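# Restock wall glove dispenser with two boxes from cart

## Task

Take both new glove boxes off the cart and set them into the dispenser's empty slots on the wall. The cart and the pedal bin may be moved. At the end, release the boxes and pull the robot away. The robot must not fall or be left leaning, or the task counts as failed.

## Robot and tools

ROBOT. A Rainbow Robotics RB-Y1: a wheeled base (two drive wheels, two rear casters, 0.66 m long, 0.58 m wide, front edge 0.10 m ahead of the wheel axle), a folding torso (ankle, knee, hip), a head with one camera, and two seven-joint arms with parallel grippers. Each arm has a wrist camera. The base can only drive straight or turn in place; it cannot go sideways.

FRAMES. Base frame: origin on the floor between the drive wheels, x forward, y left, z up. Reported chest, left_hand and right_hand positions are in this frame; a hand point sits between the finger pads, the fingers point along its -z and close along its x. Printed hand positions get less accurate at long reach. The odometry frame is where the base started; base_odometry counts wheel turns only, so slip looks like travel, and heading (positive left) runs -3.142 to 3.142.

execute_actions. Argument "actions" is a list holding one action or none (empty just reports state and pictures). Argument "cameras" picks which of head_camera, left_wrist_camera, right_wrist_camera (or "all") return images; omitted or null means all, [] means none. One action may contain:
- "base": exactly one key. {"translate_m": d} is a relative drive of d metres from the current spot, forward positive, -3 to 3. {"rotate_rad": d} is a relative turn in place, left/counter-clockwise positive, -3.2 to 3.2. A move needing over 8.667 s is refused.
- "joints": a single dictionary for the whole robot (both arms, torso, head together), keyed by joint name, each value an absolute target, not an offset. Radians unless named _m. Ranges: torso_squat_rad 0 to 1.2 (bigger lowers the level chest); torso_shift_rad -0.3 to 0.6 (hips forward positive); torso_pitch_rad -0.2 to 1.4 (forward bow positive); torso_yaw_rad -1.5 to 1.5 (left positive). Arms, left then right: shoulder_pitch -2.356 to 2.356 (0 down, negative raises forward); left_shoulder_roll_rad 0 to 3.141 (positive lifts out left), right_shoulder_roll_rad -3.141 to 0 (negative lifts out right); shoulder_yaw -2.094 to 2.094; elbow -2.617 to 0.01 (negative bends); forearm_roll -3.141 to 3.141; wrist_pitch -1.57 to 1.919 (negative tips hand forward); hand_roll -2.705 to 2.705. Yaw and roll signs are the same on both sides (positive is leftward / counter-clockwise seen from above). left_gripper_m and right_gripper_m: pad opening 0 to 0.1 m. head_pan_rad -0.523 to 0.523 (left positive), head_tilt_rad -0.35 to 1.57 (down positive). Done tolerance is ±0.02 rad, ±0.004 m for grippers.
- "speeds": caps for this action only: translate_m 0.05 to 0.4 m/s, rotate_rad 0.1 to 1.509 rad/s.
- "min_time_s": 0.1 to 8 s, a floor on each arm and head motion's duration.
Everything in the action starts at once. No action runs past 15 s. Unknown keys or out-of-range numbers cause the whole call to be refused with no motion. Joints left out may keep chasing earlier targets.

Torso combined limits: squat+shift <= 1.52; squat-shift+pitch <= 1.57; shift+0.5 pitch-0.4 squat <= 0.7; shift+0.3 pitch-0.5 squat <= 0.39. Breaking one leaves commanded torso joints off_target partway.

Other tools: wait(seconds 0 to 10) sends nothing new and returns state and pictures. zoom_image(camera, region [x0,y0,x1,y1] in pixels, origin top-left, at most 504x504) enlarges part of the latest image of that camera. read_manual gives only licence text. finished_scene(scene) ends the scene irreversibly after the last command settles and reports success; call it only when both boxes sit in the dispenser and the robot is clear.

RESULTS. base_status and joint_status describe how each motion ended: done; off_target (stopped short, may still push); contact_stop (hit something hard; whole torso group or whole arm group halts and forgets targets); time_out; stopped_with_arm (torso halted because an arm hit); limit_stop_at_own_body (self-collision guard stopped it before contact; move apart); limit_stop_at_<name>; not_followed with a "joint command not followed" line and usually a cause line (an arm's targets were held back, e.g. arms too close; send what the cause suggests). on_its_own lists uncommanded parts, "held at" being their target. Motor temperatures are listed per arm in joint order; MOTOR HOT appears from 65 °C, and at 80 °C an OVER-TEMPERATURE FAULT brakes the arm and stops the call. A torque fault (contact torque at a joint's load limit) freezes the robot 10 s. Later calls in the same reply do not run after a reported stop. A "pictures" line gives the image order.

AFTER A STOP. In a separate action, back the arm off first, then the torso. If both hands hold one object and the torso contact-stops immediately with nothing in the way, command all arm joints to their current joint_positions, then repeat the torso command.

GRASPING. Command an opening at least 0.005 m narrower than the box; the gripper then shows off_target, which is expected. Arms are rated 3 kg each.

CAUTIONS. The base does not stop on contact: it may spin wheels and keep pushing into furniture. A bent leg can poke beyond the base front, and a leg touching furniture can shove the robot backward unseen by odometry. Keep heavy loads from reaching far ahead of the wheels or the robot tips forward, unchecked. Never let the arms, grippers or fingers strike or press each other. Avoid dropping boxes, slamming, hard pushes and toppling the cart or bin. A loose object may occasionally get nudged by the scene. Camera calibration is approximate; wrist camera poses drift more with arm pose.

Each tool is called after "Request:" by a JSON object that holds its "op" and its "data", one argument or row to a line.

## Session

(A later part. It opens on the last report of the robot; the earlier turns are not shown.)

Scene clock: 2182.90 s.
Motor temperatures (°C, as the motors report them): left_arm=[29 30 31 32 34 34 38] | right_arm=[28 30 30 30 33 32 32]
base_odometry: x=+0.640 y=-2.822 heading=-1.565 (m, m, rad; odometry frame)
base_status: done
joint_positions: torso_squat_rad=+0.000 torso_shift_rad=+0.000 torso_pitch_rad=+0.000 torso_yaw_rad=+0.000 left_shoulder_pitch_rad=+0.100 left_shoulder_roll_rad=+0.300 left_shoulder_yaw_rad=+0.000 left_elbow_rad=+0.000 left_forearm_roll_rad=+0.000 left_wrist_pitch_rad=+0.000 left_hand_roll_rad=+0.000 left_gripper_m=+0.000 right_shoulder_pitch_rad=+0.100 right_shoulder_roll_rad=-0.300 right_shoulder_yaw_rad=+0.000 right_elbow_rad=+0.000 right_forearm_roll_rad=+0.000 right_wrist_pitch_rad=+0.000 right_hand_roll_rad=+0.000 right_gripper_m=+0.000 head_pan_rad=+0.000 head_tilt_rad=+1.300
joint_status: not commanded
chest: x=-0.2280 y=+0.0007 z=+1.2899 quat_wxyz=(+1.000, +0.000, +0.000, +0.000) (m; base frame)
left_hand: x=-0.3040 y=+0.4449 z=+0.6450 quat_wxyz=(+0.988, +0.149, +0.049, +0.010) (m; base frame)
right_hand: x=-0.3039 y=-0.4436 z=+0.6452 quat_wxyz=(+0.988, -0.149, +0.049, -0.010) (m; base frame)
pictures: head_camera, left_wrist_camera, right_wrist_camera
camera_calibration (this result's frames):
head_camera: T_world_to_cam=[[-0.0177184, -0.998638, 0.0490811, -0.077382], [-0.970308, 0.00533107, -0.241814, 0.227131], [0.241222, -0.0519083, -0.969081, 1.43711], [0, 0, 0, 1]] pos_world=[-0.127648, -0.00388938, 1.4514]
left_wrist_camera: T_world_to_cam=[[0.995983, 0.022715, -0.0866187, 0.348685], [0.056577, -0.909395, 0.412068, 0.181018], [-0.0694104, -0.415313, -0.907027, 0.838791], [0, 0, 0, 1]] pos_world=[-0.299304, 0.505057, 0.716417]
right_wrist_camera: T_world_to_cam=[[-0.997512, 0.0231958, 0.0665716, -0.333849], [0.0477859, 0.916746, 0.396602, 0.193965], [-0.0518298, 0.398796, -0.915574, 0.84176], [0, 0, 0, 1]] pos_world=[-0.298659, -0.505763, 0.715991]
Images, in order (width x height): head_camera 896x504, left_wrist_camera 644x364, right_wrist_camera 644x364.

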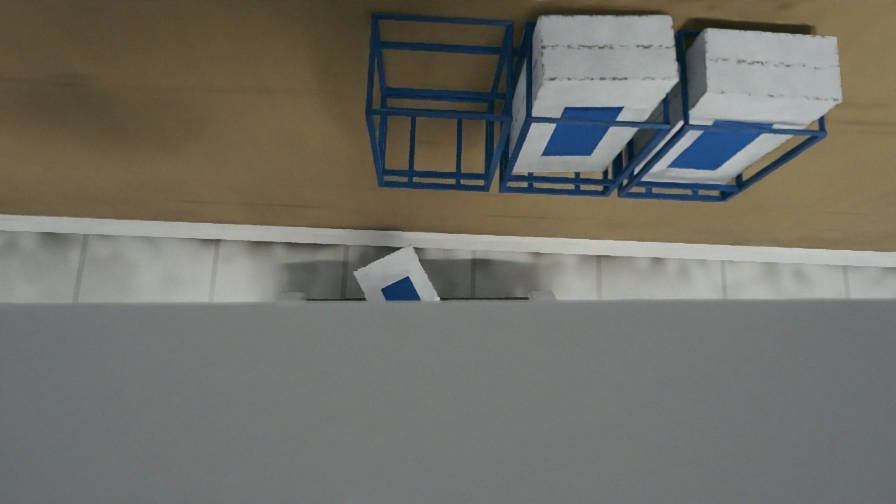

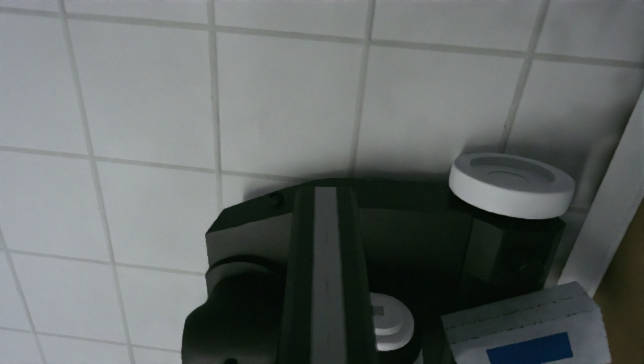

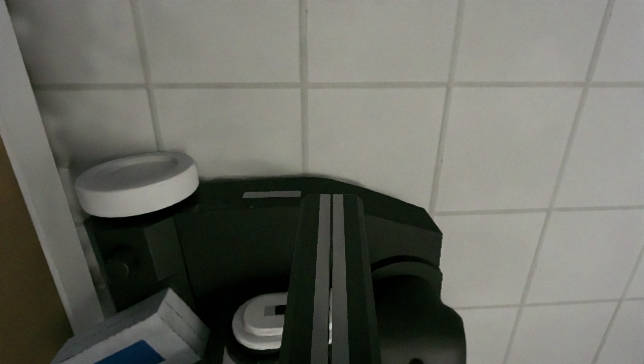

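Corner about touching the wall. Push slowly.

Request:
{"op": "execute_actions", "data": {
  "actions": [
    {"base":{"translate_m":0.09},"speeds":{"translate_m":0.05}}
  ],
  "cameras": ["left_wrist_camera","right_wrist_camera"]
}}

Scene clock: 2188.47 s.
Motor temperatures (°C, as the motors report them): left_arm=[29 30 31 32 34 34 38] | right_arm=[28 30 30 30 33 32 32]
base_odometry: x=+0.640 y=-2.912 heading=-1.564 (m, m, rad; odometry frame)
base_status: done
joint_positions: torso_squat_rad=+0.000 torso_shift_rad=+0.000 torso_pitch_rad=+0.000 torso_yaw_rad=+0.000 left_shoulder_pitch_rad=+0.100 left_shoulder_roll_rad=+0.300 left_shoulder_yaw_rad=+0.000 left_elbow_rad=+0.000 left_forearm_roll_rad=+0.000 left_wrist_pitch_rad=+0.000 left_hand_roll_rad=+0.000 left_gripper_m=+0.000 right_shoulder_pitch_rad=+0.100 right_shoulder_roll_rad=-0.300 right_shoulder_yaw_rad=+0.000 right_elbow_rad=+0.000 right_forearm_roll_rad=+0.000 right_wrist_pitch_rad=+0.000 right_hand_roll_rad=+0.000 right_gripper_m=+0.000 head_pan_rad=+0.000 head_tilt_rad=+1.300
joint_status: not commanded
chest: x=-0.2280 y=+0.0007 z=+1.2899 quat_wxyz=(+1.000, +0.000, +0.000, +0.000) (m; base frame)
left_hand: x=-0.3041 y=+0.4449 z=+0.6450 quat_wxyz=(+0.988, +0.149, +0.049, +0.010) (m; base frame)
right_hand: x=-0.3040 y=-0.4436 z=+0.6452 quat_wxyz=(+0.988, -0.149, +0.049, -0.010) (m; base frame)
pictures: left_wrist_camera, right_wrist_camera
camera_calibration (this result's frames):
left_wrist_camera: T_world_to_cam=[[0.995982, 0.0227309, -0.0866234, 0.348711], [0.0565936, -0.909393, 0.41207, 0.18102], [-0.069408, -0.415316, -0.907025, 0.838789], [0, 0, 0, 1]] pos_world=[-0.299336, 0.505054, 0.716417]
right_wrist_camera: T_world_to_cam=[[-0.997511, 0.0232097, 0.0665755, -0.333872], [0.0478005, 0.916744, 0.396604, 0.193965], [-0.0518276, 0.398799, -0.915572, 0.841758], [0, 0, 0, 1]] pos_world=[-0.298686, -0.50576, 0.715991]
Images, in order (width x height): left_wrist_camera 644x364, right_wrist_camera 644x364.

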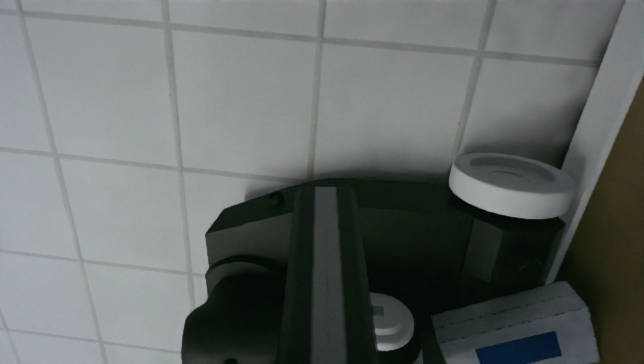

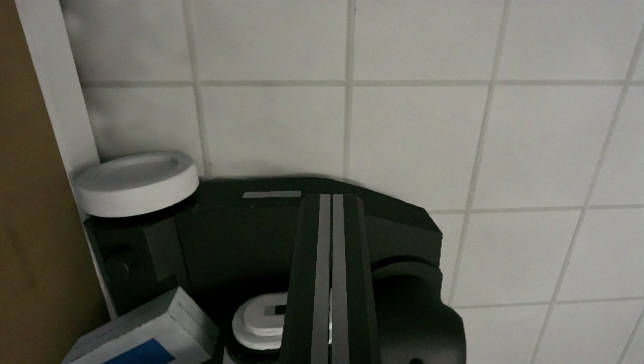

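Request:
{"op": "execute_actions", "data": {
  "actions": [
    {"base":{"translate_m":-0.8},"joints":{"torso_pitch_rad":0.9,"head_tilt_rad":0.8,"left_shoulder_pitch_rad":-0.8,"right_shoulder_pitch_rad":-0.8,"left_shoulder_roll_rad":0.5,"right_shoulder_roll_rad":-0.5}}
  ],
  "cameras": ["head_camera"]
}}

Scene clock: 2197.43 s.
Motor temperatures (°C, as the motors report them): left_arm=[29 30 31 32 34 34 38] | right_arm=[28 30 30 30 33 32 32]
base_odometry: x=+0.635 y=-2.112 heading=-1.563 (m, m, rad; odometry frame)
base_status: done
joint_positions: torso_squat_rad=+0.000 torso_shift_rad=+0.000 torso_pitch_rad=+0.900 torso_yaw_rad=+0.000 left_shoulder_pitch_rad=-0.800 left_shoulder_roll_rad=+0.500 left_shoulder_yaw_rad=+0.000 left_elbow_rad=+0.000 left_forearm_roll_rad=+0.000 left_wrist_pitch_rad=+0.000 left_hand_roll_rad=+0.000 left_gripper_m=+0.000 right_shoulder_pitch_rad=-0.800 right_shoulder_roll_rad=-0.500 right_shoulder_yaw_rad=+0.000 right_elbow_rad=+0.000 right_forearm_roll_rad=+0.000 right_wrist_pitch_rad=+0.000 right_hand_roll_rad=+0.000 right_gripper_m=+0.000 head_pan_rad=+0.000 head_tilt_rad=+0.800
joint_status: all done
chest: x=+0.0144 y=+0.0006 z=+1.1729 quat_wxyz=(+0.900, +0.000, +0.435, +0.000) (m; base frame)
left_hand: x=+0.0578 y=+0.5077 z=+0.5163 quat_wxyz=(+0.972, +0.188, +0.039, -0.134) (m; base frame)
right_hand: x=+0.0572 y=-0.5071 z=+0.5168 quat_wxyz=(+0.972, -0.189, +0.039, +0.134) (m; base frame)
pictures: head_camera
camera_calibration (this result's frames):
head_camera: T_world_to_cam=[[0.00216354, -0.998626, 0.0523552, -0.0682055], [-0.987897, 0.00598586, 0.154999, 0.050778], [-0.155099, -0.0520569, -0.986526, 1.23492], [0, 0, 0, 1]] pos_world=[0.241846, -0.00412972, 1.21398]
Images, in order (width x height): head_camera 896x504.

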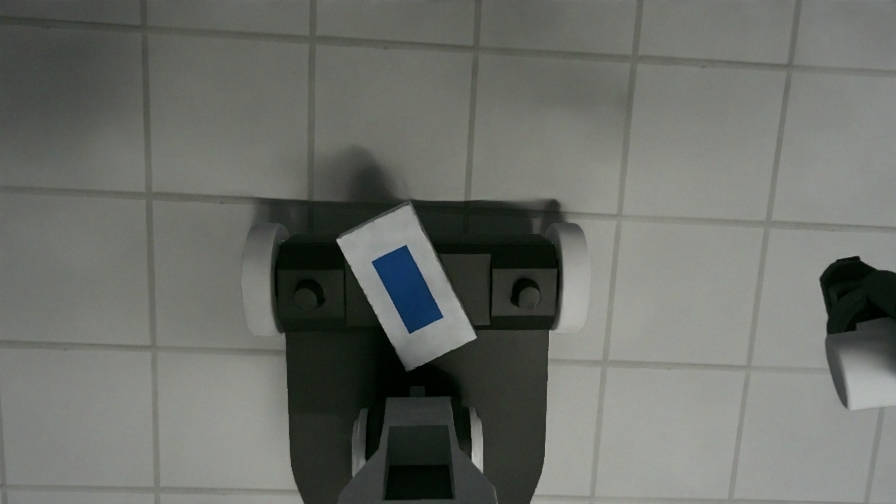

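Request:
{"op": "execute_actions", "data": {
  "actions": [
    {"joints":{"torso_squat_rad":0.7,"torso_pitch_rad":0.75,"torso_yaw_rad":-0.5,"head_tilt_rad":0.9,"head_pan_rad":0.4,"left_shoulder_pitch_rad":-1.1,"left_shoulder_roll_rad":0.4,"left_shoulder_yaw_rad":-1.4,"left_elbow_rad":-0.45,"left_forearm_roll_rad":1.4,"left_hand_roll_rad":0.8,"right_shoulder_pitch_rad":-0.3,"right_shoulder_roll_rad":-0.6}}
  ],
  "cameras": ["head_camera","left_wrist_camera"]
}}

Scene clock: 2230.70 s.
Motor temperatures (°C, as the motors report them): left_arm=[29 30 31 32 34 34 38] | right_arm=[28 30 30 30 33 32 32]
base_odometry: x=+0.635 y=-2.112 heading=-1.563 (m, m, rad; odometry frame)
base_status: not commanded
joint_positions: torso_squat_rad=+0.700 torso_shift_rad=+0.000 torso_pitch_rad=+0.750 torso_yaw_rad=-0.500 left_shoulder_pitch_rad=-1.100 left_shoulder_roll_rad=+0.400 left_shoulder_yaw_rad=-1.400 left_elbow_rad=-0.450 left_forearm_roll_rad=+1.400 left_wrist_pitch_rad=+0.000 left_hand_roll_rad=+0.800 left_gripper_m=+0.000 right_shoulder_pitch_rad=-0.300 right_shoulder_roll_rad=-0.600 right_shoulder_yaw_rad=+0.000 right_elbow_rad=+0.000 right_forearm_roll_rad=+0.000 right_wrist_pitch_rad=+0.000 right_hand_roll_rad=+0.000 right_gripper_m=+0.000 head_pan_rad=+0.400 head_tilt_rad=+0.900
joint_status: all done
chest: x=-0.0172 y=+0.0005 z=+1.0424 quat_wxyz=(+0.902, -0.091, +0.355, -0.230) (m; base frame)
left_hand: x=+0.2920 y=-0.1830 z=+0.3947 quat_wxyz=(+0.939, -0.334, -0.060, +0.057) (m; base frame)
right_hand: x=-0.4548 y=-0.6651 z=+0.7416 quat_wxyz=(+0.880, -0.381, +0.269, -0.094) (m; base frame)
pictures: head_camera, left_wrist_camera
camera_calibration (this result's frames):
head_camera: T_world_to_cam=[[-0.0731781, -0.990049, 0.120197, -0.142862], [-0.991085, 0.0856444, 0.102053, 0.0796289], [-0.111331, -0.111657, -0.987491, 1.11811], [0, 0, 0, 1]] pos_world=[0.192946, -0.0234147, 1.11317]
left_wrist_camera: T_world_to_cam=[[0.985322, 0.146282, 0.0879911, -0.295563], [-0.0632319, -0.166032, 0.984091, -0.375323], [0.158564, -0.97521, -0.154345, -0.0737608], [0, 0, 0, 1]] pos_world=[0.279188, -0.0910123, 0.383974]
Images, in order (width x height): head_camera 896x504, left_wrist_camera 644x364.

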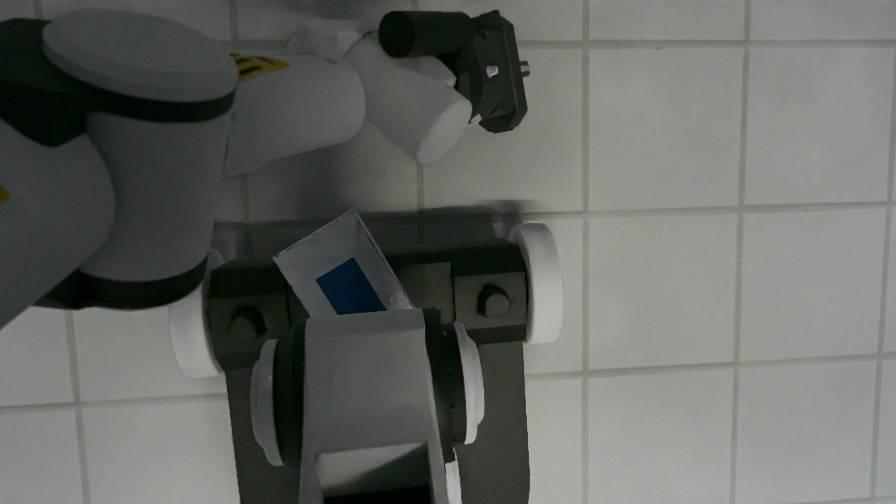

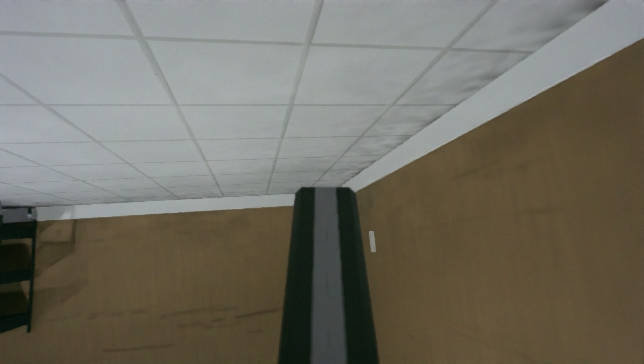

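Request:
{"op": "execute_actions", "data": {
  "actions": [
    {"joints":{"left_shoulder_roll_rad":0.7,"left_elbow_rad":-0.25,"left_shoulder_pitch_rad":-1.0}}
  ],
  "cameras": ["head_camera","left_wrist_camera"]
}}

Scene clock: 2235.67 s.
Motor temperatures (°C, as the motors report them): left_arm=[29 30 31 32 34 34 38] | right_arm=[28 30 30 30 33 32 32]
base_odometry: x=+0.635 y=-2.112 heading=-1.563 (m, m, rad; odometry frame)
base_status: not commanded
joint_positions: torso_squat_rad=+0.700 torso_shift_rad=+0.000 torso_pitch_rad=+0.750 torso_yaw_rad=-0.500 left_shoulder_pitch_rad=-1.000 left_shoulder_roll_rad=+0.700 left_shoulder_yaw_rad=-1.400 left_elbow_rad=-0.250 left_forearm_roll_rad=+1.400 left_wrist_pitch_rad=+0.000 left_hand_roll_rad=+0.800 left_gripper_m=+0.000 right_shoulder_pitch_rad=-0.300 right_shoulder_roll_rad=-0.600 right_shoulder_yaw_rad=+0.000 right_elbow_rad=+0.000 right_forearm_roll_rad=+0.000 right_wrist_pitch_rad=+0.000 right_hand_roll_rad=+0.000 right_gripper_m=+0.000 head_pan_rad=+0.400 head_tilt_rad=+0.900
joint_status: all done
chest: x=-0.0172 y=+0.0005 z=+1.0424 quat_wxyz=(+0.902, -0.091, +0.355, -0.230) (m; base frame)
left_hand: x=+0.4086 y=+0.1233 z=+0.3264 quat_wxyz=(+0.974, -0.109, -0.167, +0.110) (m; base frame)
right_hand: x=-0.4547 y=-0.6651 z=+0.7415 quat_wxyz=(+0.880, -0.381, +0.269, -0.094) (m; base frame)
pictures: head_camera, left_wrist_camera
camera_calibration (this result's frames):
head_camera: T_world_to_cam=[[-0.0731696, -0.990047, 0.120224, -0.142874], [-0.99108, 0.0856446, 0.102103, 0.0796057], [-0.111383, -0.111681, -0.987482, 1.1181], [0, 0, 0, 1]] pos_world=[0.192979, -0.0233999, 1.11315]
left_wrist_camera: T_world_to_cam=[[0.917812, 0.243536, 0.313546, -0.507262], [-0.112428, -0.597997, 0.793574, -0.114323], [0.380763, -0.763603, -0.521469, 0.198866], [0, 0, 0, 1]] pos_world=[0.376997, 0.207027, 0.353476]
Images, in order (width x height): head_camera 896x504, left_wrist_camera 644x364.

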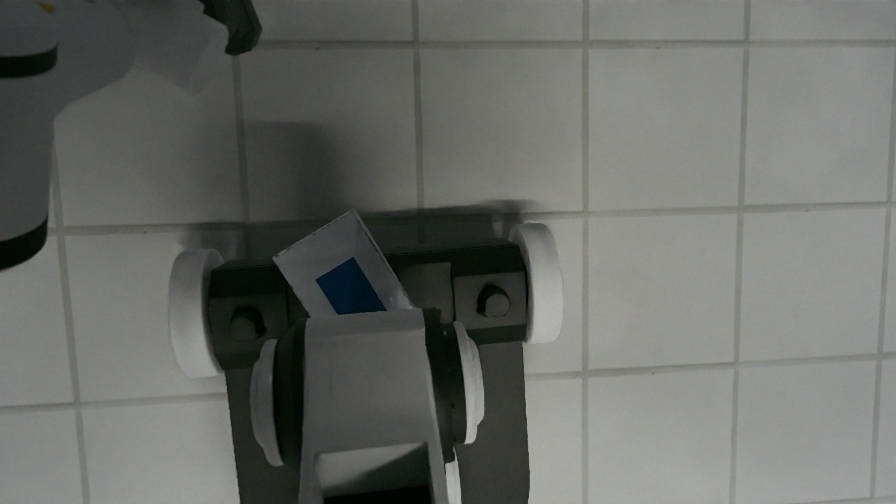

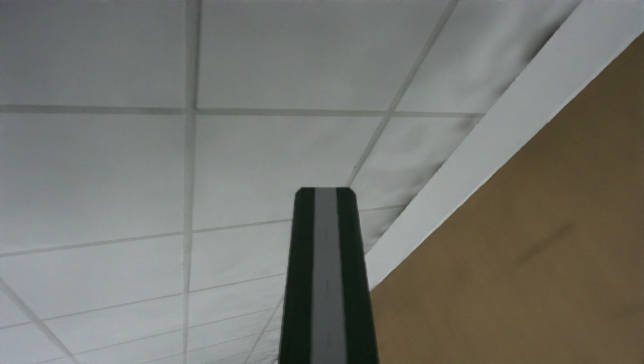

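Request:
{"op": "execute_actions", "data": {
  "actions": [
    {"joints":{"left_shoulder_roll_rad":0.55,"left_shoulder_pitch_rad":-0.8},"min_time_s":1.5}
  ],
  "cameras": ["head_camera","left_wrist_camera"]
}}

Scene clock: 2240.50 s.
Motor temperatures (°C, as the motors report them): left_arm=[29 30 31 32 34 34 38] | right_arm=[28 31 30 30 33 32 32]
base_odometry: x=+0.635 y=-2.112 heading=-1.563 (m, m, rad; odometry frame)
base_status: not commanded
joint_positions: torso_squat_rad=+0.700 torso_shift_rad=+0.000 torso_pitch_rad=+0.750 torso_yaw_rad=-0.500 left_shoulder_pitch_rad=-0.800 left_shoulder_roll_rad=+0.550 left_shoulder_yaw_rad=-1.400 left_elbow_rad=-0.250 left_forearm_roll_rad=+1.400 left_wrist_pitch_rad=+0.000 left_hand_roll_rad=+0.800 left_gripper_m=+0.000 right_shoulder_pitch_rad=-0.300 right_shoulder_roll_rad=-0.600 right_shoulder_yaw_rad=+0.000 right_elbow_rad=+0.000 right_forearm_roll_rad=+0.000 right_wrist_pitch_rad=+0.000 right_hand_roll_rad=+0.000 right_gripper_m=+0.000 head_pan_rad=+0.400 head_tilt_rad=+0.900
joint_status: all done
chest: x=-0.0172 y=+0.0005 z=+1.0424 quat_wxyz=(+0.902, -0.091, +0.355, -0.230) (m; base frame)
left_hand: x=+0.2259 y=+0.1066 z=+0.2773 quat_wxyz=(+0.989, -0.103, -0.044, +0.099) (m; base frame)
right_hand: x=-0.4547 y=-0.6651 z=+0.7415 quat_wxyz=(+0.880, -0.381, +0.269, -0.094) (m; base frame)
pictures: head_camera, left_wrist_camera
camera_calibration (this result's frames):
head_camera: T_world_to_cam=[[-0.0731695, -0.990047, 0.120224, -0.142874], [-0.99108, 0.0856445, 0.102103, 0.0796059], [-0.111383, -0.111681, -0.987482, 1.1181], [0, 0, 0, 1]] pos_world=[0.192979, -0.0233997, 1.11315]
left_wrist_camera: T_world_to_cam=[[0.977047, 0.197966, 0.0786654, -0.26355], [0.0544954, -0.589274, 0.806093, -0.148025], [0.205934, -0.783304, -0.586537, 0.289687], [0, 0, 0, 1]] pos_world=[0.205911, 0.191859, 0.309966]
Images, in order (width x height): head_camera 896x504, left_wrist_camera 644x364.

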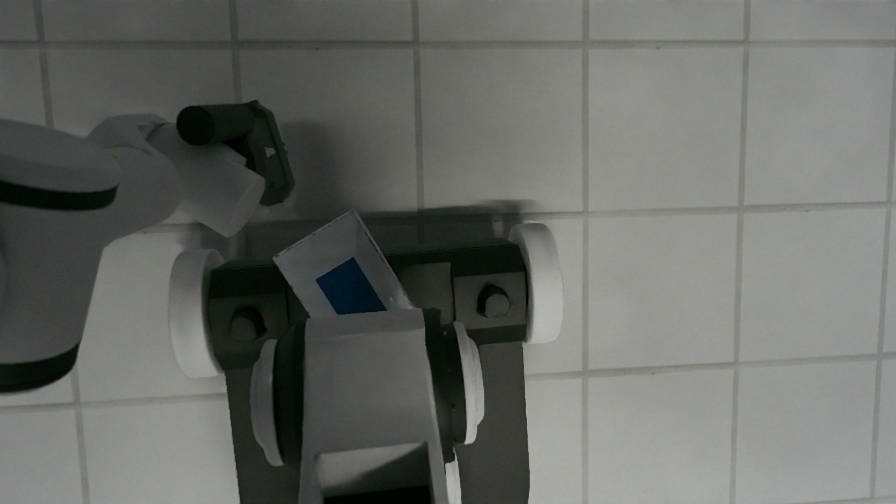

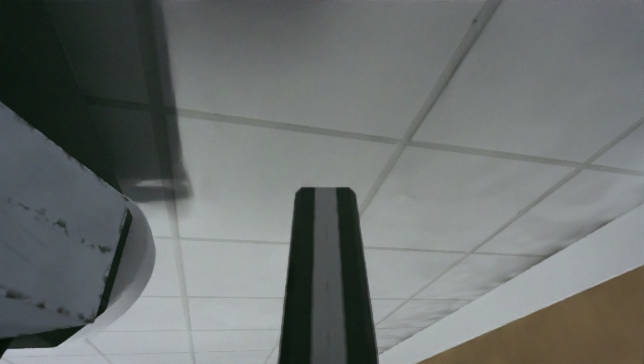

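Request:
{"op": "execute_actions", "data": {
  "actions": [
    {"joints":{"left_shoulder_pitch_rad":-1.0,"left_shoulder_roll_rad":0.65,"left_forearm_roll_rad":2.45,"left_hand_roll_rad":0,"left_wrist_pitch_rad":0.8,"left_gripper_m":0.1},"min_time_s":1.5}
  ],
  "cameras": ["head_camera","left_wrist_camera"]
}}

Scene clock: 2259.50 s.
Motor temperatures (°C, as the motors report them): left_arm=[29 30 31 32 34 34 38] | right_arm=[28 31 30 31 33 32 32]
base_odometry: x=+0.635 y=-2.112 heading=-1.563 (m, m, rad; odometry frame)
base_status: not commanded
joint_positions: torso_squat_rad=+0.700 torso_shift_rad=+0.000 torso_pitch_rad=+0.750 torso_yaw_rad=-0.500 left_shoulder_pitch_rad=-1.000 left_shoulder_roll_rad=+0.650 left_shoulder_yaw_rad=-1.400 left_elbow_rad=-0.250 left_forearm_roll_rad=+2.450 left_wrist_pitch_rad=+0.800 left_hand_roll_rad=+0.000 left_gripper_m=+0.100 right_shoulder_pitch_rad=-0.300 right_shoulder_roll_rad=-0.600 right_shoulder_yaw_rad=+0.000 right_elbow_rad=+0.000 right_forearm_roll_rad=+0.000 right_wrist_pitch_rad=+0.000 right_hand_roll_rad=+0.000 right_gripper_m=+0.000 head_pan_rad=+0.400 head_tilt_rad=+0.900
joint_status: all done
chest: x=-0.0172 y=+0.0005 z=+1.0423 quat_wxyz=(+0.902, -0.091, +0.355, -0.230) (m; base frame)
left_hand: x=+0.2235 y=+0.0277 z=+0.3554 quat_wxyz=(+0.931, -0.223, +0.248, +0.152) (m; base frame)
right_hand: x=-0.4547 y=-0.6651 z=+0.7415 quat_wxyz=(+0.880, -0.381, +0.269, -0.094) (m; base frame)
pictures: head_camera, left_wrist_camera
camera_calibration (this result's frames):
head_camera: T_world_to_cam=[[-0.0731697, -0.990046, 0.120226, -0.142876], [-0.991079, 0.085646, 0.102112, 0.0795982], [-0.111393, -0.111682, -0.987481, 1.11809], [0, 0, 0, 1]] pos_world=[0.192981, -0.0233999, 1.11315]
left_wrist_camera: T_world_to_cam=[[0.838589, 0.169571, -0.517701, -0.00802732], [0.54386, -0.315348, 0.777671, -0.364211], [-0.0313856, -0.933703, -0.35667, 0.249714], [0, 0, 0, 1]] pos_world=[0.212649, 0.119667, 0.368146]
Images, in order (width x height): head_camera 896x504, left_wrist_camera 644x364.

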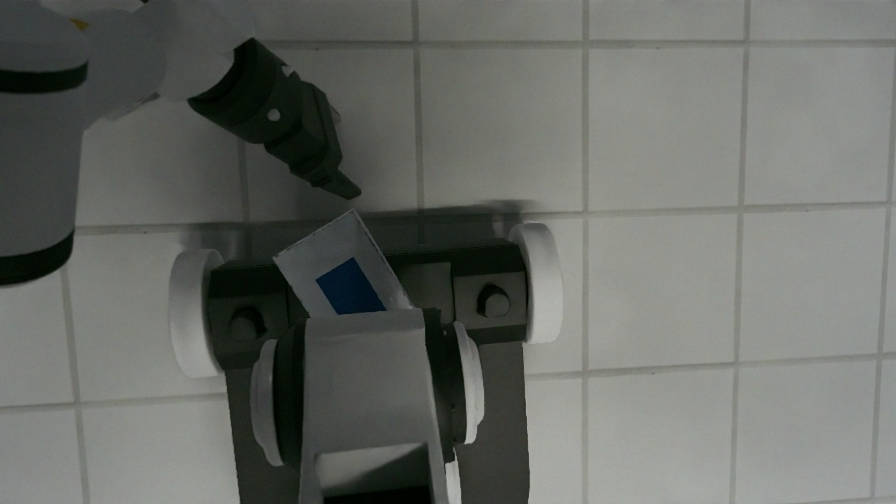

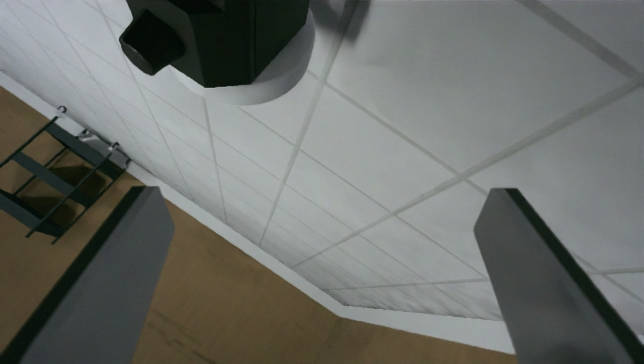

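Request:
{"op": "execute_actions", "data": {
  "actions": []
}}

Scene clock: 2281.47 s.
Motor temperatures (°C, as the motors report them): left_arm=[29 30 31 32 34 34 38] | right_arm=[28 32 30 31 33 32 32]
base_odometry: x=+0.635 y=-2.112 heading=-1.563 (m, m, rad; odometry frame)
base_status: not commanded
joint_positions: torso_squat_rad=+0.700 torso_shift_rad=+0.000 torso_pitch_rad=+0.750 torso_yaw_rad=-0.500 left_shoulder_pitch_rad=-1.000 left_shoulder_roll_rad=+0.650 left_shoulder_yaw_rad=-1.400 left_elbow_rad=-0.250 left_forearm_roll_rad=+2.450 left_wrist_pitch_rad=+0.800 left_hand_roll_rad=+0.000 left_gripper_m=+0.100 right_shoulder_pitch_rad=-0.300 right_shoulder_roll_rad=-0.600 right_shoulder_yaw_rad=+0.000 right_elbow_rad=+0.000 right_forearm_roll_rad=+0.000 right_wrist_pitch_rad=+0.000 right_hand_roll_rad=+0.000 right_gripper_m=+0.000 head_pan_rad=+0.400 head_tilt_rad=+0.900
joint_status: all done
chest: x=-0.0172 y=+0.0005 z=+1.0423 quat_wxyz=(+0.902, -0.091, +0.355, -0.230) (m; base frame)
left_hand: x=+0.2235 y=+0.0277 z=+0.3554 quat_wxyz=(+0.931, -0.223, +0.248, +0.152) (m; base frame)
right_hand: x=-0.4547 y=-0.6651 z=+0.7415 quat_wxyz=(+0.880, -0.381, +0.269, -0.094) (m; base frame)
pictures: head_camera, left_wrist_camera, right_wrist_camera
camera_calibration (this result's frames):
head_camera: T_world_to_cam=[[-0.0731693, -0.990046, 0.120226, -0.142875], [-0.991079, 0.0856456, 0.102112, 0.0795983], [-0.111393, -0.111682, -0.987481, 1.11809], [0, 0, 0, 1]] pos_world=[0.192982, -0.0233998, 1.11315]
left_wrist_camera: T_world_to_cam=[[0.838589, 0.16957, -0.517701, -0.00802745], [0.54386, -0.315348, 0.777671, -0.364211], [-0.031386, -0.933703, -0.356669, 0.249714], [0, 0, 0, 1]] pos_world=[0.212649, 0.119667, 0.368146]
right_wrist_camera: T_world_to_cam=[[-0.853618, 0.349845, 0.385934, -0.439661], [0.307063, 0.936437, -0.169702, 0.916959], [-0.420772, -0.0263549, -0.906783, 0.55347], [0, 0, 0, 1]] pos_world=[-0.423981, -0.690274, 0.827168]
Images, in order (width x height): head_camera 896x504, left_wrist_camera 644x364, right_wrist_camera 644x364.

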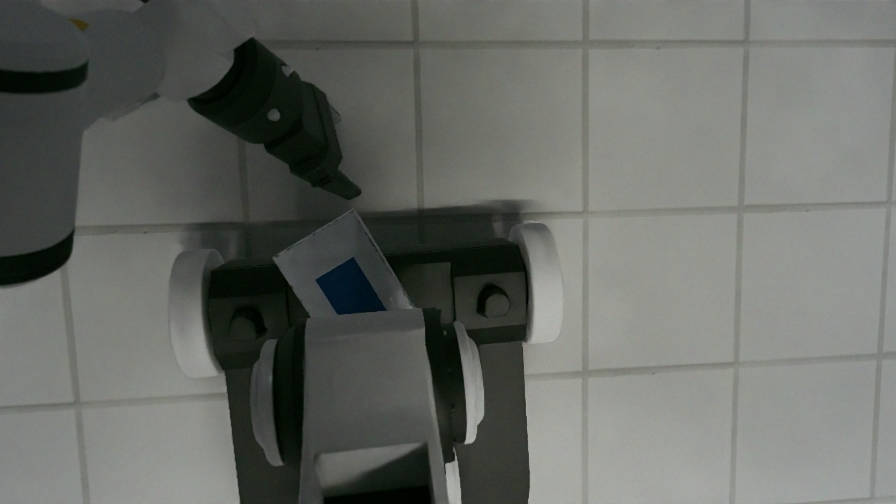

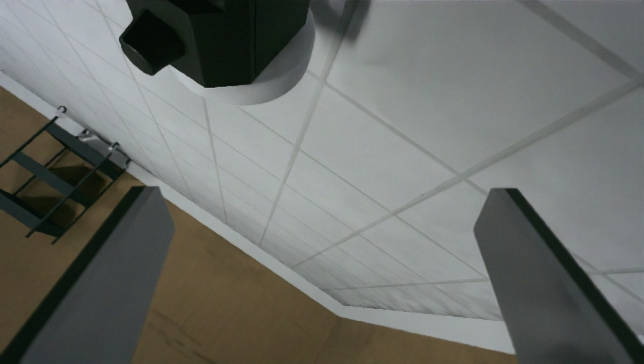

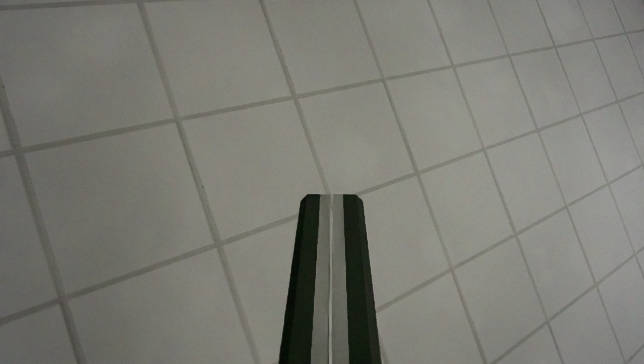

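Request:
{"op": "execute_actions", "data": {
  "actions": [
    {"joints":{"left_shoulder_pitch_rad":-0.6,"left_shoulder_roll_rad":1.3,"left_shoulder_yaw_rad":-0.7,"left_elbow_rad":-0.2,"left_forearm_roll_rad":2.2,"left_wrist_pitch_rad":0.8}}
  ],
  "cameras": []
}}

Request:
{"op": "execute_actions", "data": {
  "actions": [
    {"joints":{"torso_shift_rad":0.15,"torso_pitch_rad":1.0,"torso_yaw_rad":-1.4,"left_shoulder_pitch_rad":0.1,"left_shoulder_roll_rad":1.4,"left_shoulder_yaw_rad":0,"left_elbow_rad":-0.05,"left_forearm_roll_rad":2.0,"left_wrist_pitch_rad":1.55,"head_pan_rad":0.52,"head_tilt_rad":0.6},"min_time_s":3}
  ]
}}

Scene clock: 2337.60 s.
Motor temperatures (°C, as the motors report them): left_arm=[29 30 31 32 34 34 38] | right_arm=[28 32 30 31 33 32 32]
base_odometry: x=+0.635 y=-2.112 heading=-1.563 (m, m, rad; odometry frame)
base_status: not commanded
joint_positions: torso_squat_rad=+0.700 torso_shift_rad=+0.000 torso_pitch_rad=+0.750 torso_yaw_rad=-0.500 left_shoulder_pitch_rad=-0.600 left_shoulder_roll_rad=+1.301 left_shoulder_yaw_rad=-0.700 left_elbow_rad=-0.200 left_forearm_roll_rad=+2.200 left_wrist_pitch_rad=+0.800 left_hand_roll_rad=+0.000 left_gripper_m=+0.100 right_shoulder_pitch_rad=-0.300 right_shoulder_roll_rad=-0.600 right_shoulder_yaw_rad=+0.000 right_elbow_rad=+0.000 right_forearm_roll_rad=+0.000 right_wrist_pitch_rad=+0.000 right_hand_roll_rad=+0.000 right_gripper_m=+0.000 head_pan_rad=+0.400 head_tilt_rad=+0.900
joint_status: all done
chest: x=-0.0172 y=+0.0005 z=+1.0423 quat_wxyz=(+0.902, -0.091, +0.355, -0.230) (m; base frame)
left_hand: x=+0.3552 y=+0.4982 z=+0.4377 quat_wxyz=(+0.920, -0.012, +0.012, +0.392) (m; base frame)
right_hand: x=-0.4547 y=-0.6651 z=+0.7415 quat_wxyz=(+0.880, -0.381, +0.269, -0.094) (m; base frame)
pictures: none
No camera images: the call's "cameras" was empty. Leave "cameras" out to get every camera's image.

Scene clock: 2340.90 s.
Motor temperatures (°C, as the motors report them): left_arm=[29 30 31 32 34 34 38] | right_arm=[28 32 30 31 33 32 32]
base_odometry: x=+0.635 y=-2.112 heading=-1.563 (m, m, rad; odometry frame)
base_status: not commanded
joint_positions: torso_squat_rad=+0.700 torso_shift_rad=+0.150 torso_pitch_rad=+1.000 torso_yaw_rad=-1.400 left_shoulder_pitch_rad=+0.100 left_shoulder_roll_rad=+1.400 left_shoulder_yaw_rad=+0.000 left_elbow_rad=-0.050 left_forearm_roll_rad=+2.000 left_wrist_pitch_rad=+1.550 left_hand_roll_rad=+0.000 left_gripper_m=+0.100 right_shoulder_pitch_rad=-0.300 right_shoulder_roll_rad=-0.600 right_shoulder_yaw_rad=+0.000 right_elbow_rad=+0.000 right_forearm_roll_rad=+0.000 right_wrist_pitch_rad=+0.000 right_hand_roll_rad=+0.000 right_gripper_m=+0.000 head_pan_rad=+0.520 head_tilt_rad=+0.600
joint_status: all done
chest: x=+0.1123 y=+0.0004 z=+0.9771 quat_wxyz=(+0.671, -0.309, +0.367, -0.566) (m; base frame)
left_hand: x=+0.3082 y=+0.0581 z=+0.2552 quat_wxyz=(+0.829, -0.106, +0.522, +0.171) (m; base frame)
right_hand: x=-0.6444 y=-0.3228 z=+1.1959 quat_wxyz=(+0.602, -0.570, +0.414, -0.376) (m; base frame)
pictures: head_camera, left_wrist_camera, right_wrist_camera
camera_calibration (this result's frames):
head_camera: T_world_to_cam=[[-0.410036, -0.600982, 0.68607, -0.640649], [-0.880956, 0.455761, -0.127274, 0.46311], [-0.236194, -0.656584, -0.716317, 0.771399], [0, 0, 0, 1]] pos_world=[0.327491, -0.0895979, 1.05104]
left_wrist_camera: T_world_to_cam=[[0.40898, 0.169428, -0.896677, 0.0930844], [0.840474, -0.452671, 0.297812, -0.28373], [-0.355442, -0.875433, -0.327534, 0.334027], [0, 0, 0, 1]] pos_world=[0.319126, 0.148211, 0.27737]
right_wrist_camera: T_world_to_cam=[[-0.401691, 0.912954, 0.0718272, -0.0480222], [0.582511, 0.315243, -0.749201, 1.40177], [-0.706629, -0.259108, -0.658436, 0.338353], [0, 0, 0, 1]] pos_world=[-0.596744, -0.310386, 1.27644]
Images, in order (width x height): head_camera 896x504, left_wrist_camera 644x364, right_wrist_camera 644x364.

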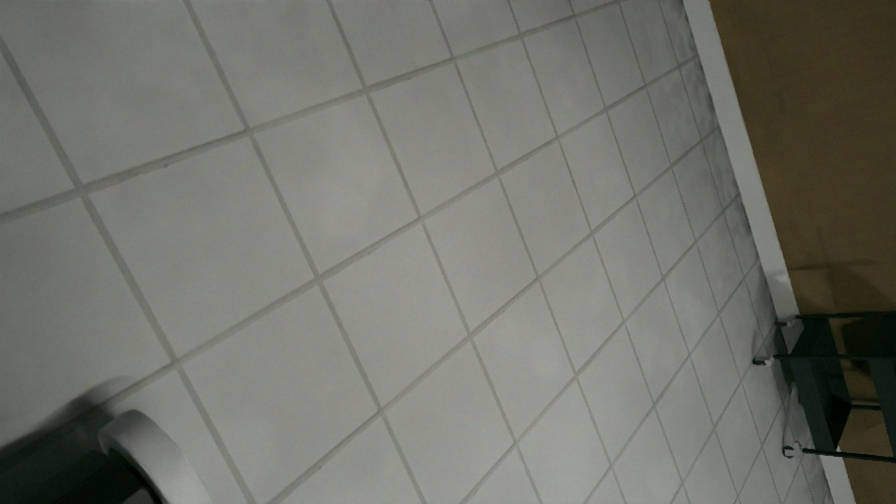

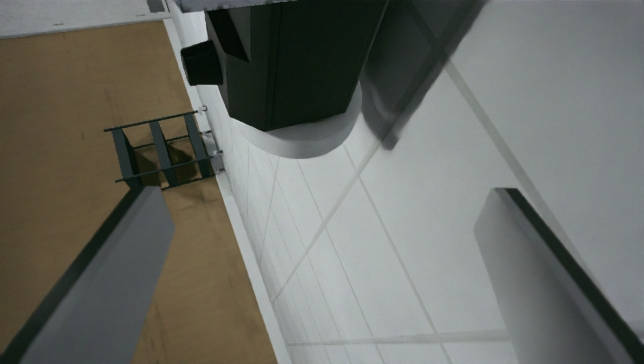

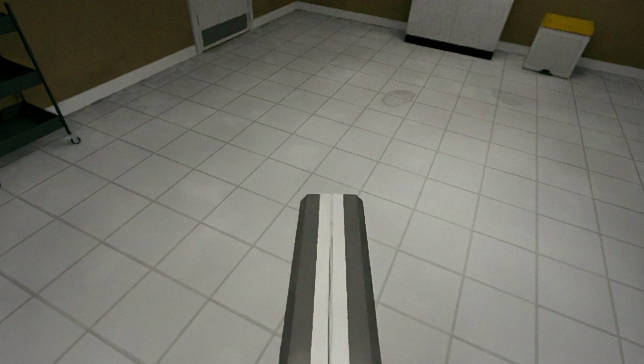

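Request:
{"op": "execute_actions", "data": {
  "actions": [
    {"joints":{"left_shoulder_roll_rad":1.24,"left_elbow_rad":0},"min_time_s":1.5}
  ],
  "cameras": ["left_wrist_camera"]
}}

Scene clock: 2354.80 s.
Motor temperatures (°C, as the motors report them): left_arm=[29 30 31 32 34 34 38] | right_arm=[28 33 30 31 33 32 32]
base_odometry: x=+0.635 y=-2.112 heading=-1.563 (m, m, rad; odometry frame)
base_status: not commanded
joint_positions: torso_squat_rad=+0.700 torso_shift_rad=+0.150 torso_pitch_rad=+1.000 torso_yaw_rad=-1.400 left_shoulder_pitch_rad=+0.100 left_shoulder_roll_rad=+1.240 left_shoulder_yaw_rad=+0.000 left_elbow_rad=+0.000 left_forearm_roll_rad=+2.000 left_wrist_pitch_rad=+1.550 left_hand_roll_rad=+0.000 left_gripper_m=+0.100 right_shoulder_pitch_rad=-0.300 right_shoulder_roll_rad=-0.600 right_shoulder_yaw_rad=+0.000 right_elbow_rad=+0.000 right_forearm_roll_rad=+0.000 right_wrist_pitch_rad=+0.000 right_hand_roll_rad=+0.000 right_gripper_m=+0.000 head_pan_rad=+0.520 head_tilt_rad=+0.600
joint_status: all done
chest: x=+0.1123 y=+0.0004 z=+0.9771 quat_wxyz=(+0.671, -0.309, +0.367, -0.566) (m; base frame)
left_hand: x=+0.2177 y=+0.0675 z=+0.2599 quat_wxyz=(+0.784, -0.088, +0.577, +0.211) (m; base frame)
right_hand: x=-0.6444 y=-0.3228 z=+1.1959 quat_wxyz=(+0.602, -0.570, +0.414, -0.376) (m; base frame)
pictures: left_wrist_camera
camera_calibration (this result's frames):
left_wrist_camera: T_world_to_cam=[[0.257909, 0.225615, -0.939458, 0.172944], [0.896497, -0.418433, 0.145626, -0.179728], [-0.360245, -0.879779, -0.310181, 0.308443], [0, 0, 0, 1]] pos_world=[0.227637, 0.157138, 0.284319]
Images, in order (width x height): left_wrist_camera 644x364.

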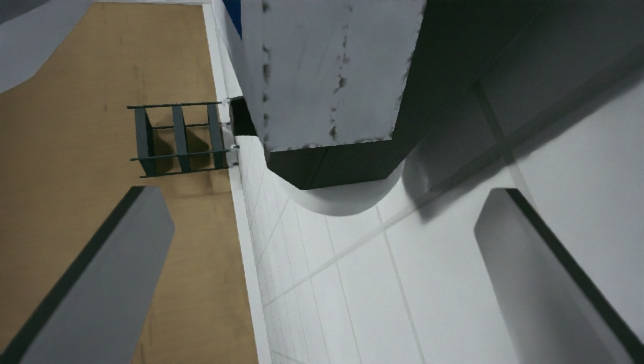

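Request:
{"op": "execute_actions", "data": {
  "actions": [
    {"joints":{"left_shoulder_roll_rad":1.12},"min_time_s":1.5}
  ],
  "cameras": ["left_wrist_camera"]
}}

Scene clock: 2363.67 s.
Motor temperatures (°C, as the motors report them): left_arm=[29 30 31 32 34 34 38] | right_arm=[28 33 30 31 33 32 32]
base_odometry: x=+0.635 y=-2.112 heading=-1.563 (m, m, rad; odometry frame)
base_status: not commanded
joint_positions: torso_squat_rad=+0.700 torso_shift_rad=+0.150 torso_pitch_rad=+1.000 torso_yaw_rad=-1.400 left_shoulder_pitch_rad=+0.100 left_shoulder_roll_rad=+1.120 left_shoulder_yaw_rad=+0.000 left_elbow_rad=+0.000 left_forearm_roll_rad=+2.000 left_wrist_pitch_rad=+1.550 left_hand_roll_rad=+0.000 left_gripper_m=+0.100 right_shoulder_pitch_rad=-0.300 right_shoulder_roll_rad=-0.600 right_shoulder_yaw_rad=+0.000 right_elbow_rad=+0.000 right_forearm_roll_rad=+0.000 right_wrist_pitch_rad=+0.000 right_hand_roll_rad=+0.000 right_gripper_m=+0.000 head_pan_rad=+0.520 head_tilt_rad=+0.600
joint_status: all done
chest: x=+0.1123 y=+0.0004 z=+0.9771 quat_wxyz=(+0.671, -0.309, +0.367, -0.566) (m; base frame)
left_hand: x=+0.1500 y=+0.0624 z=+0.2731 quat_wxyz=(+0.746, -0.085, +0.621, +0.225) (m; base frame)
right_hand: x=-0.6444 y=-0.3228 z=+1.1959 quat_wxyz=(+0.602, -0.570, +0.414, -0.376) (m; base frame)
pictures: left_wrist_camera
camera_calibration (this result's frames):
left_wrist_camera: T_world_to_cam=[[0.14043, 0.227413, -0.96362, 0.228001], [0.918177, -0.394064, 0.0408084, -0.0992478], [-0.370448, -0.890504, -0.264144, 0.273298], [0, 0, 0, 1]] pos_world=[0.160351, 0.152412, 0.295946]
Images, in order (width x height): left_wrist_camera 644x364.

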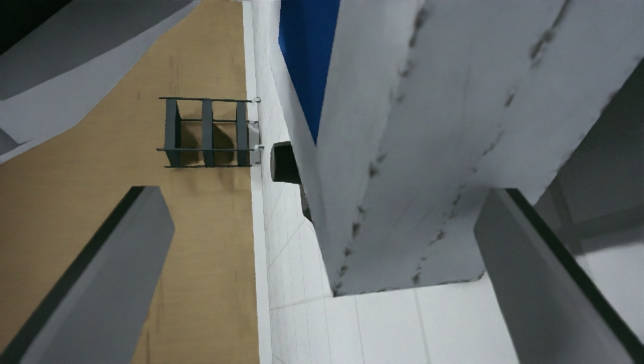

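Request:
{"op": "execute_actions", "data": {
  "actions": [
    {"joints":{"left_shoulder_roll_rad":1.2},"min_time_s":1}
  ],
  "cameras": []
}}

Request:
{"op": "execute_actions", "data": {
  "actions": [
    {"joints":{"left_shoulder_pitch_rad":0.0,"torso_squat_rad":0.72},"min_time_s":1}
  ],
  "cameras": ["left_wrist_camera"]
}}

Scene clock: 2371.30 s.
Motor temperatures (°C, as the motors report them): left_arm=[29 30 31 32 34 34 38] | right_arm=[28 34 30 30 33 32 32]
base_odometry: x=+0.635 y=-2.112 heading=-1.563 (m, m, rad; odometry frame)
base_status: not commanded
joint_positions: torso_squat_rad=+0.700 torso_shift_rad=+0.150 torso_pitch_rad=+1.000 torso_yaw_rad=-1.400 left_shoulder_pitch_rad=+0.100 left_shoulder_roll_rad=+1.200 left_shoulder_yaw_rad=+0.000 left_elbow_rad=+0.000 left_forearm_roll_rad=+2.000 left_wrist_pitch_rad=+1.550 left_hand_roll_rad=+0.000 left_gripper_m=+0.100 right_shoulder_pitch_rad=-0.300 right_shoulder_roll_rad=-0.600 right_shoulder_yaw_rad=+0.000 right_elbow_rad=+0.000 right_forearm_roll_rad=+0.000 right_wrist_pitch_rad=+0.000 right_hand_roll_rad=+0.000 right_gripper_m=+0.000 head_pan_rad=+0.520 head_tilt_rad=+0.600
joint_status: all done
chest: x=+0.1123 y=+0.0004 z=+0.9771 quat_wxyz=(+0.671, -0.309, +0.367, -0.566) (m; base frame)
left_hand: x=+0.1945 y=+0.0659 z=+0.2635 quat_wxyz=(+0.772, -0.087, +0.592, +0.216) (m; base frame)
right_hand: x=-0.6444 y=-0.3228 z=+1.1959 quat_wxyz=(+0.602, -0.570, +0.414, -0.376) (m; base frame)
pictures: none
No camera images: the call's "cameras" was empty. Leave "cameras" out to get every camera's image.

Scene clock: 2372.60 s.
Motor temperatures (°C, as the motors report them): left_arm=[29 30 31 32 34 34 38] | right_arm=[28 34 30 30 33 32 32]
base_odometry: x=+0.635 y=-2.112 heading=-1.563 (m, m, rad; odometry frame)
base_status: not commanded
joint_positions: torso_squat_rad=+0.720 torso_shift_rad=+0.150 torso_pitch_rad=+0.999 torso_yaw_rad=-1.400 left_shoulder_pitch_rad=+0.001 left_shoulder_roll_rad=+1.200 left_shoulder_yaw_rad=+0.000 left_elbow_rad=+0.000 left_forearm_roll_rad=+2.000 left_wrist_pitch_rad=+1.550 left_hand_roll_rad=+0.000 left_gripper_m=+0.100 right_shoulder_pitch_rad=-0.300 right_shoulder_roll_rad=-0.600 right_shoulder_yaw_rad=+0.000 right_elbow_rad=+0.000 right_forearm_roll_rad=+0.000 right_wrist_pitch_rad=+0.000 right_hand_roll_rad=+0.000 right_gripper_m=+0.000 head_pan_rad=+0.520 head_tilt_rad=+0.600
joint_status: all done
chest: x=+0.1109 y=+0.0004 z=+0.9682 quat_wxyz=(+0.671, -0.309, +0.366, -0.566) (m; base frame)
left_hand: x=+0.2024 y=+0.0152 z=+0.2529 quat_wxyz=(+0.766, -0.136, +0.591, +0.214) (m; base frame)
right_hand: x=-0.6459 y=-0.3228 z=+1.1866 quat_wxyz=(+0.603, -0.569, +0.413, -0.376) (m; base frame)
pictures: left_wrist_camera
camera_calibration (this result's frames):
left_wrist_camera: T_world_to_cam=[[0.22248, 0.164966, -0.960879, 0.195545], [0.925385, -0.345947, 0.154868, -0.196151], [-0.306865, -0.923638, -0.229623, 0.224284], [0, 0, 0, 1]] pos_world=[0.206835, 0.107041, 0.269774]
Images, in order (width x height): left_wrist_camera 644x364.

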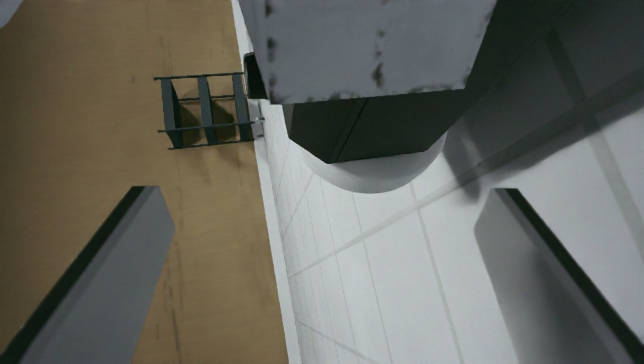

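Request:
{"op": "execute_actions", "data": {
  "actions": [
    {"joints":{"left_shoulder_pitch_rad":0.08,"left_shoulder_roll_rad":1.24,"torso_squat_rad":0.74},"min_time_s":1}
  ],
  "cameras": []
}}

Request:
{"op": "execute_actions", "data": {
  "actions": [
    {"joints":{"left_shoulder_roll_rad":1.12},"min_time_s":1.5}
  ],
  "cameras": ["left_wrist_camera"]
}}

Scene clock: 2390.87 s.
Motor temperatures (°C, as the motors report them): left_arm=[29 30 31 32 34 34 38] | right_arm=[28 34 30 30 33 32 32]
base_odometry: x=+0.635 y=-2.112 heading=-1.563 (m, m, rad; odometry frame)
base_status: not commanded
joint_positions: torso_squat_rad=+0.720 torso_shift_rad=+0.150 torso_pitch_rad=+0.999 torso_yaw_rad=-1.400 left_shoulder_pitch_rad=+0.080 left_shoulder_roll_rad=+1.240 left_shoulder_yaw_rad=+0.000 left_elbow_rad=+0.000 left_forearm_roll_rad=+2.000 left_wrist_pitch_rad=+1.550 left_hand_roll_rad=+0.000 left_gripper_m=+0.100 right_shoulder_pitch_rad=-0.300 right_shoulder_roll_rad=-0.600 right_shoulder_yaw_rad=+0.000 right_elbow_rad=+0.000 right_forearm_roll_rad=+0.000 right_wrist_pitch_rad=+0.000 right_hand_roll_rad=+0.000 right_gripper_m=+0.000 head_pan_rad=+0.520 head_tilt_rad=+0.600
joint_status: all done
chest: x=+0.1108 y=+0.0004 z=+0.9681 quat_wxyz=(+0.671, -0.309, +0.366, -0.566) (m; base frame)
left_hand: x=+0.2178 y=+0.0574 z=+0.2504 quat_wxyz=(+0.783, -0.098, +0.577, +0.211) (m; base frame)
right_hand: x=-0.6461 y=-0.3228 z=+1.1862 quat_wxyz=(+0.603, -0.569, +0.413, -0.376) (m; base frame)
pictures: none
No camera images: the call's "cameras" was empty. Leave "cameras" out to get every camera's image.

Scene clock: 2392.67 s.
Motor temperatures (°C, as the motors report them): left_arm=[29 30 31 32 34 34 38] | right_arm=[28 34 30 30 33 32 32]
base_odometry: x=+0.635 y=-2.112 heading=-1.563 (m, m, rad; odometry frame)
base_status: not commanded
joint_positions: torso_squat_rad=+0.720 torso_shift_rad=+0.150 torso_pitch_rad=+0.999 torso_yaw_rad=-1.400 left_shoulder_pitch_rad=+0.080 left_shoulder_roll_rad=+1.120 left_shoulder_yaw_rad=+0.000 left_elbow_rad=+0.000 left_forearm_roll_rad=+2.000 left_wrist_pitch_rad=+1.550 left_hand_roll_rad=+0.000 left_gripper_m=+0.100 right_shoulder_pitch_rad=-0.300 right_shoulder_roll_rad=-0.600 right_shoulder_yaw_rad=+0.000 right_elbow_rad=+0.000 right_forearm_roll_rad=+0.000 right_wrist_pitch_rad=+0.000 right_hand_roll_rad=+0.000 right_gripper_m=+0.000 head_pan_rad=+0.520 head_tilt_rad=+0.600
joint_status: all done
chest: x=+0.1108 y=+0.0004 z=+0.9681 quat_wxyz=(+0.671, -0.309, +0.366, -0.566) (m; base frame)
left_hand: x=+0.1506 y=+0.0517 z=+0.2633 quat_wxyz=(+0.745, -0.095, +0.621, +0.224) (m; base frame)
right_hand: x=-0.6461 y=-0.3228 z=+1.1862 quat_wxyz=(+0.603, -0.569, +0.413, -0.376) (m; base frame)
pictures: left_wrist_camera
camera_calibration (this result's frames):
left_wrist_camera: T_world_to_cam=[[0.141671, 0.213902, -0.966527, 0.222188], [0.922605, -0.382413, 0.050601, -0.107452], [-0.358789, -0.898892, -0.251524, 0.256816], [0, 0, 0, 1]] pos_world=[0.159801, 0.142232, 0.284783]
Images, in order (width x height): left_wrist_camera 644x364.

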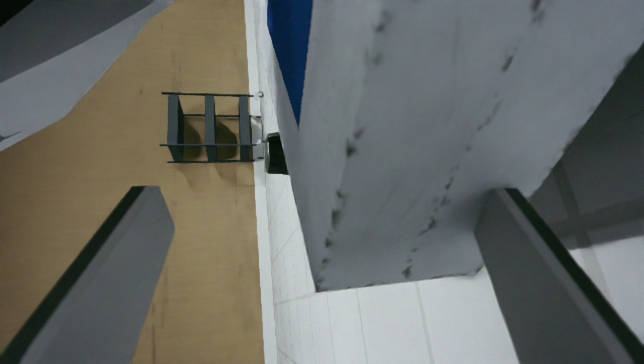

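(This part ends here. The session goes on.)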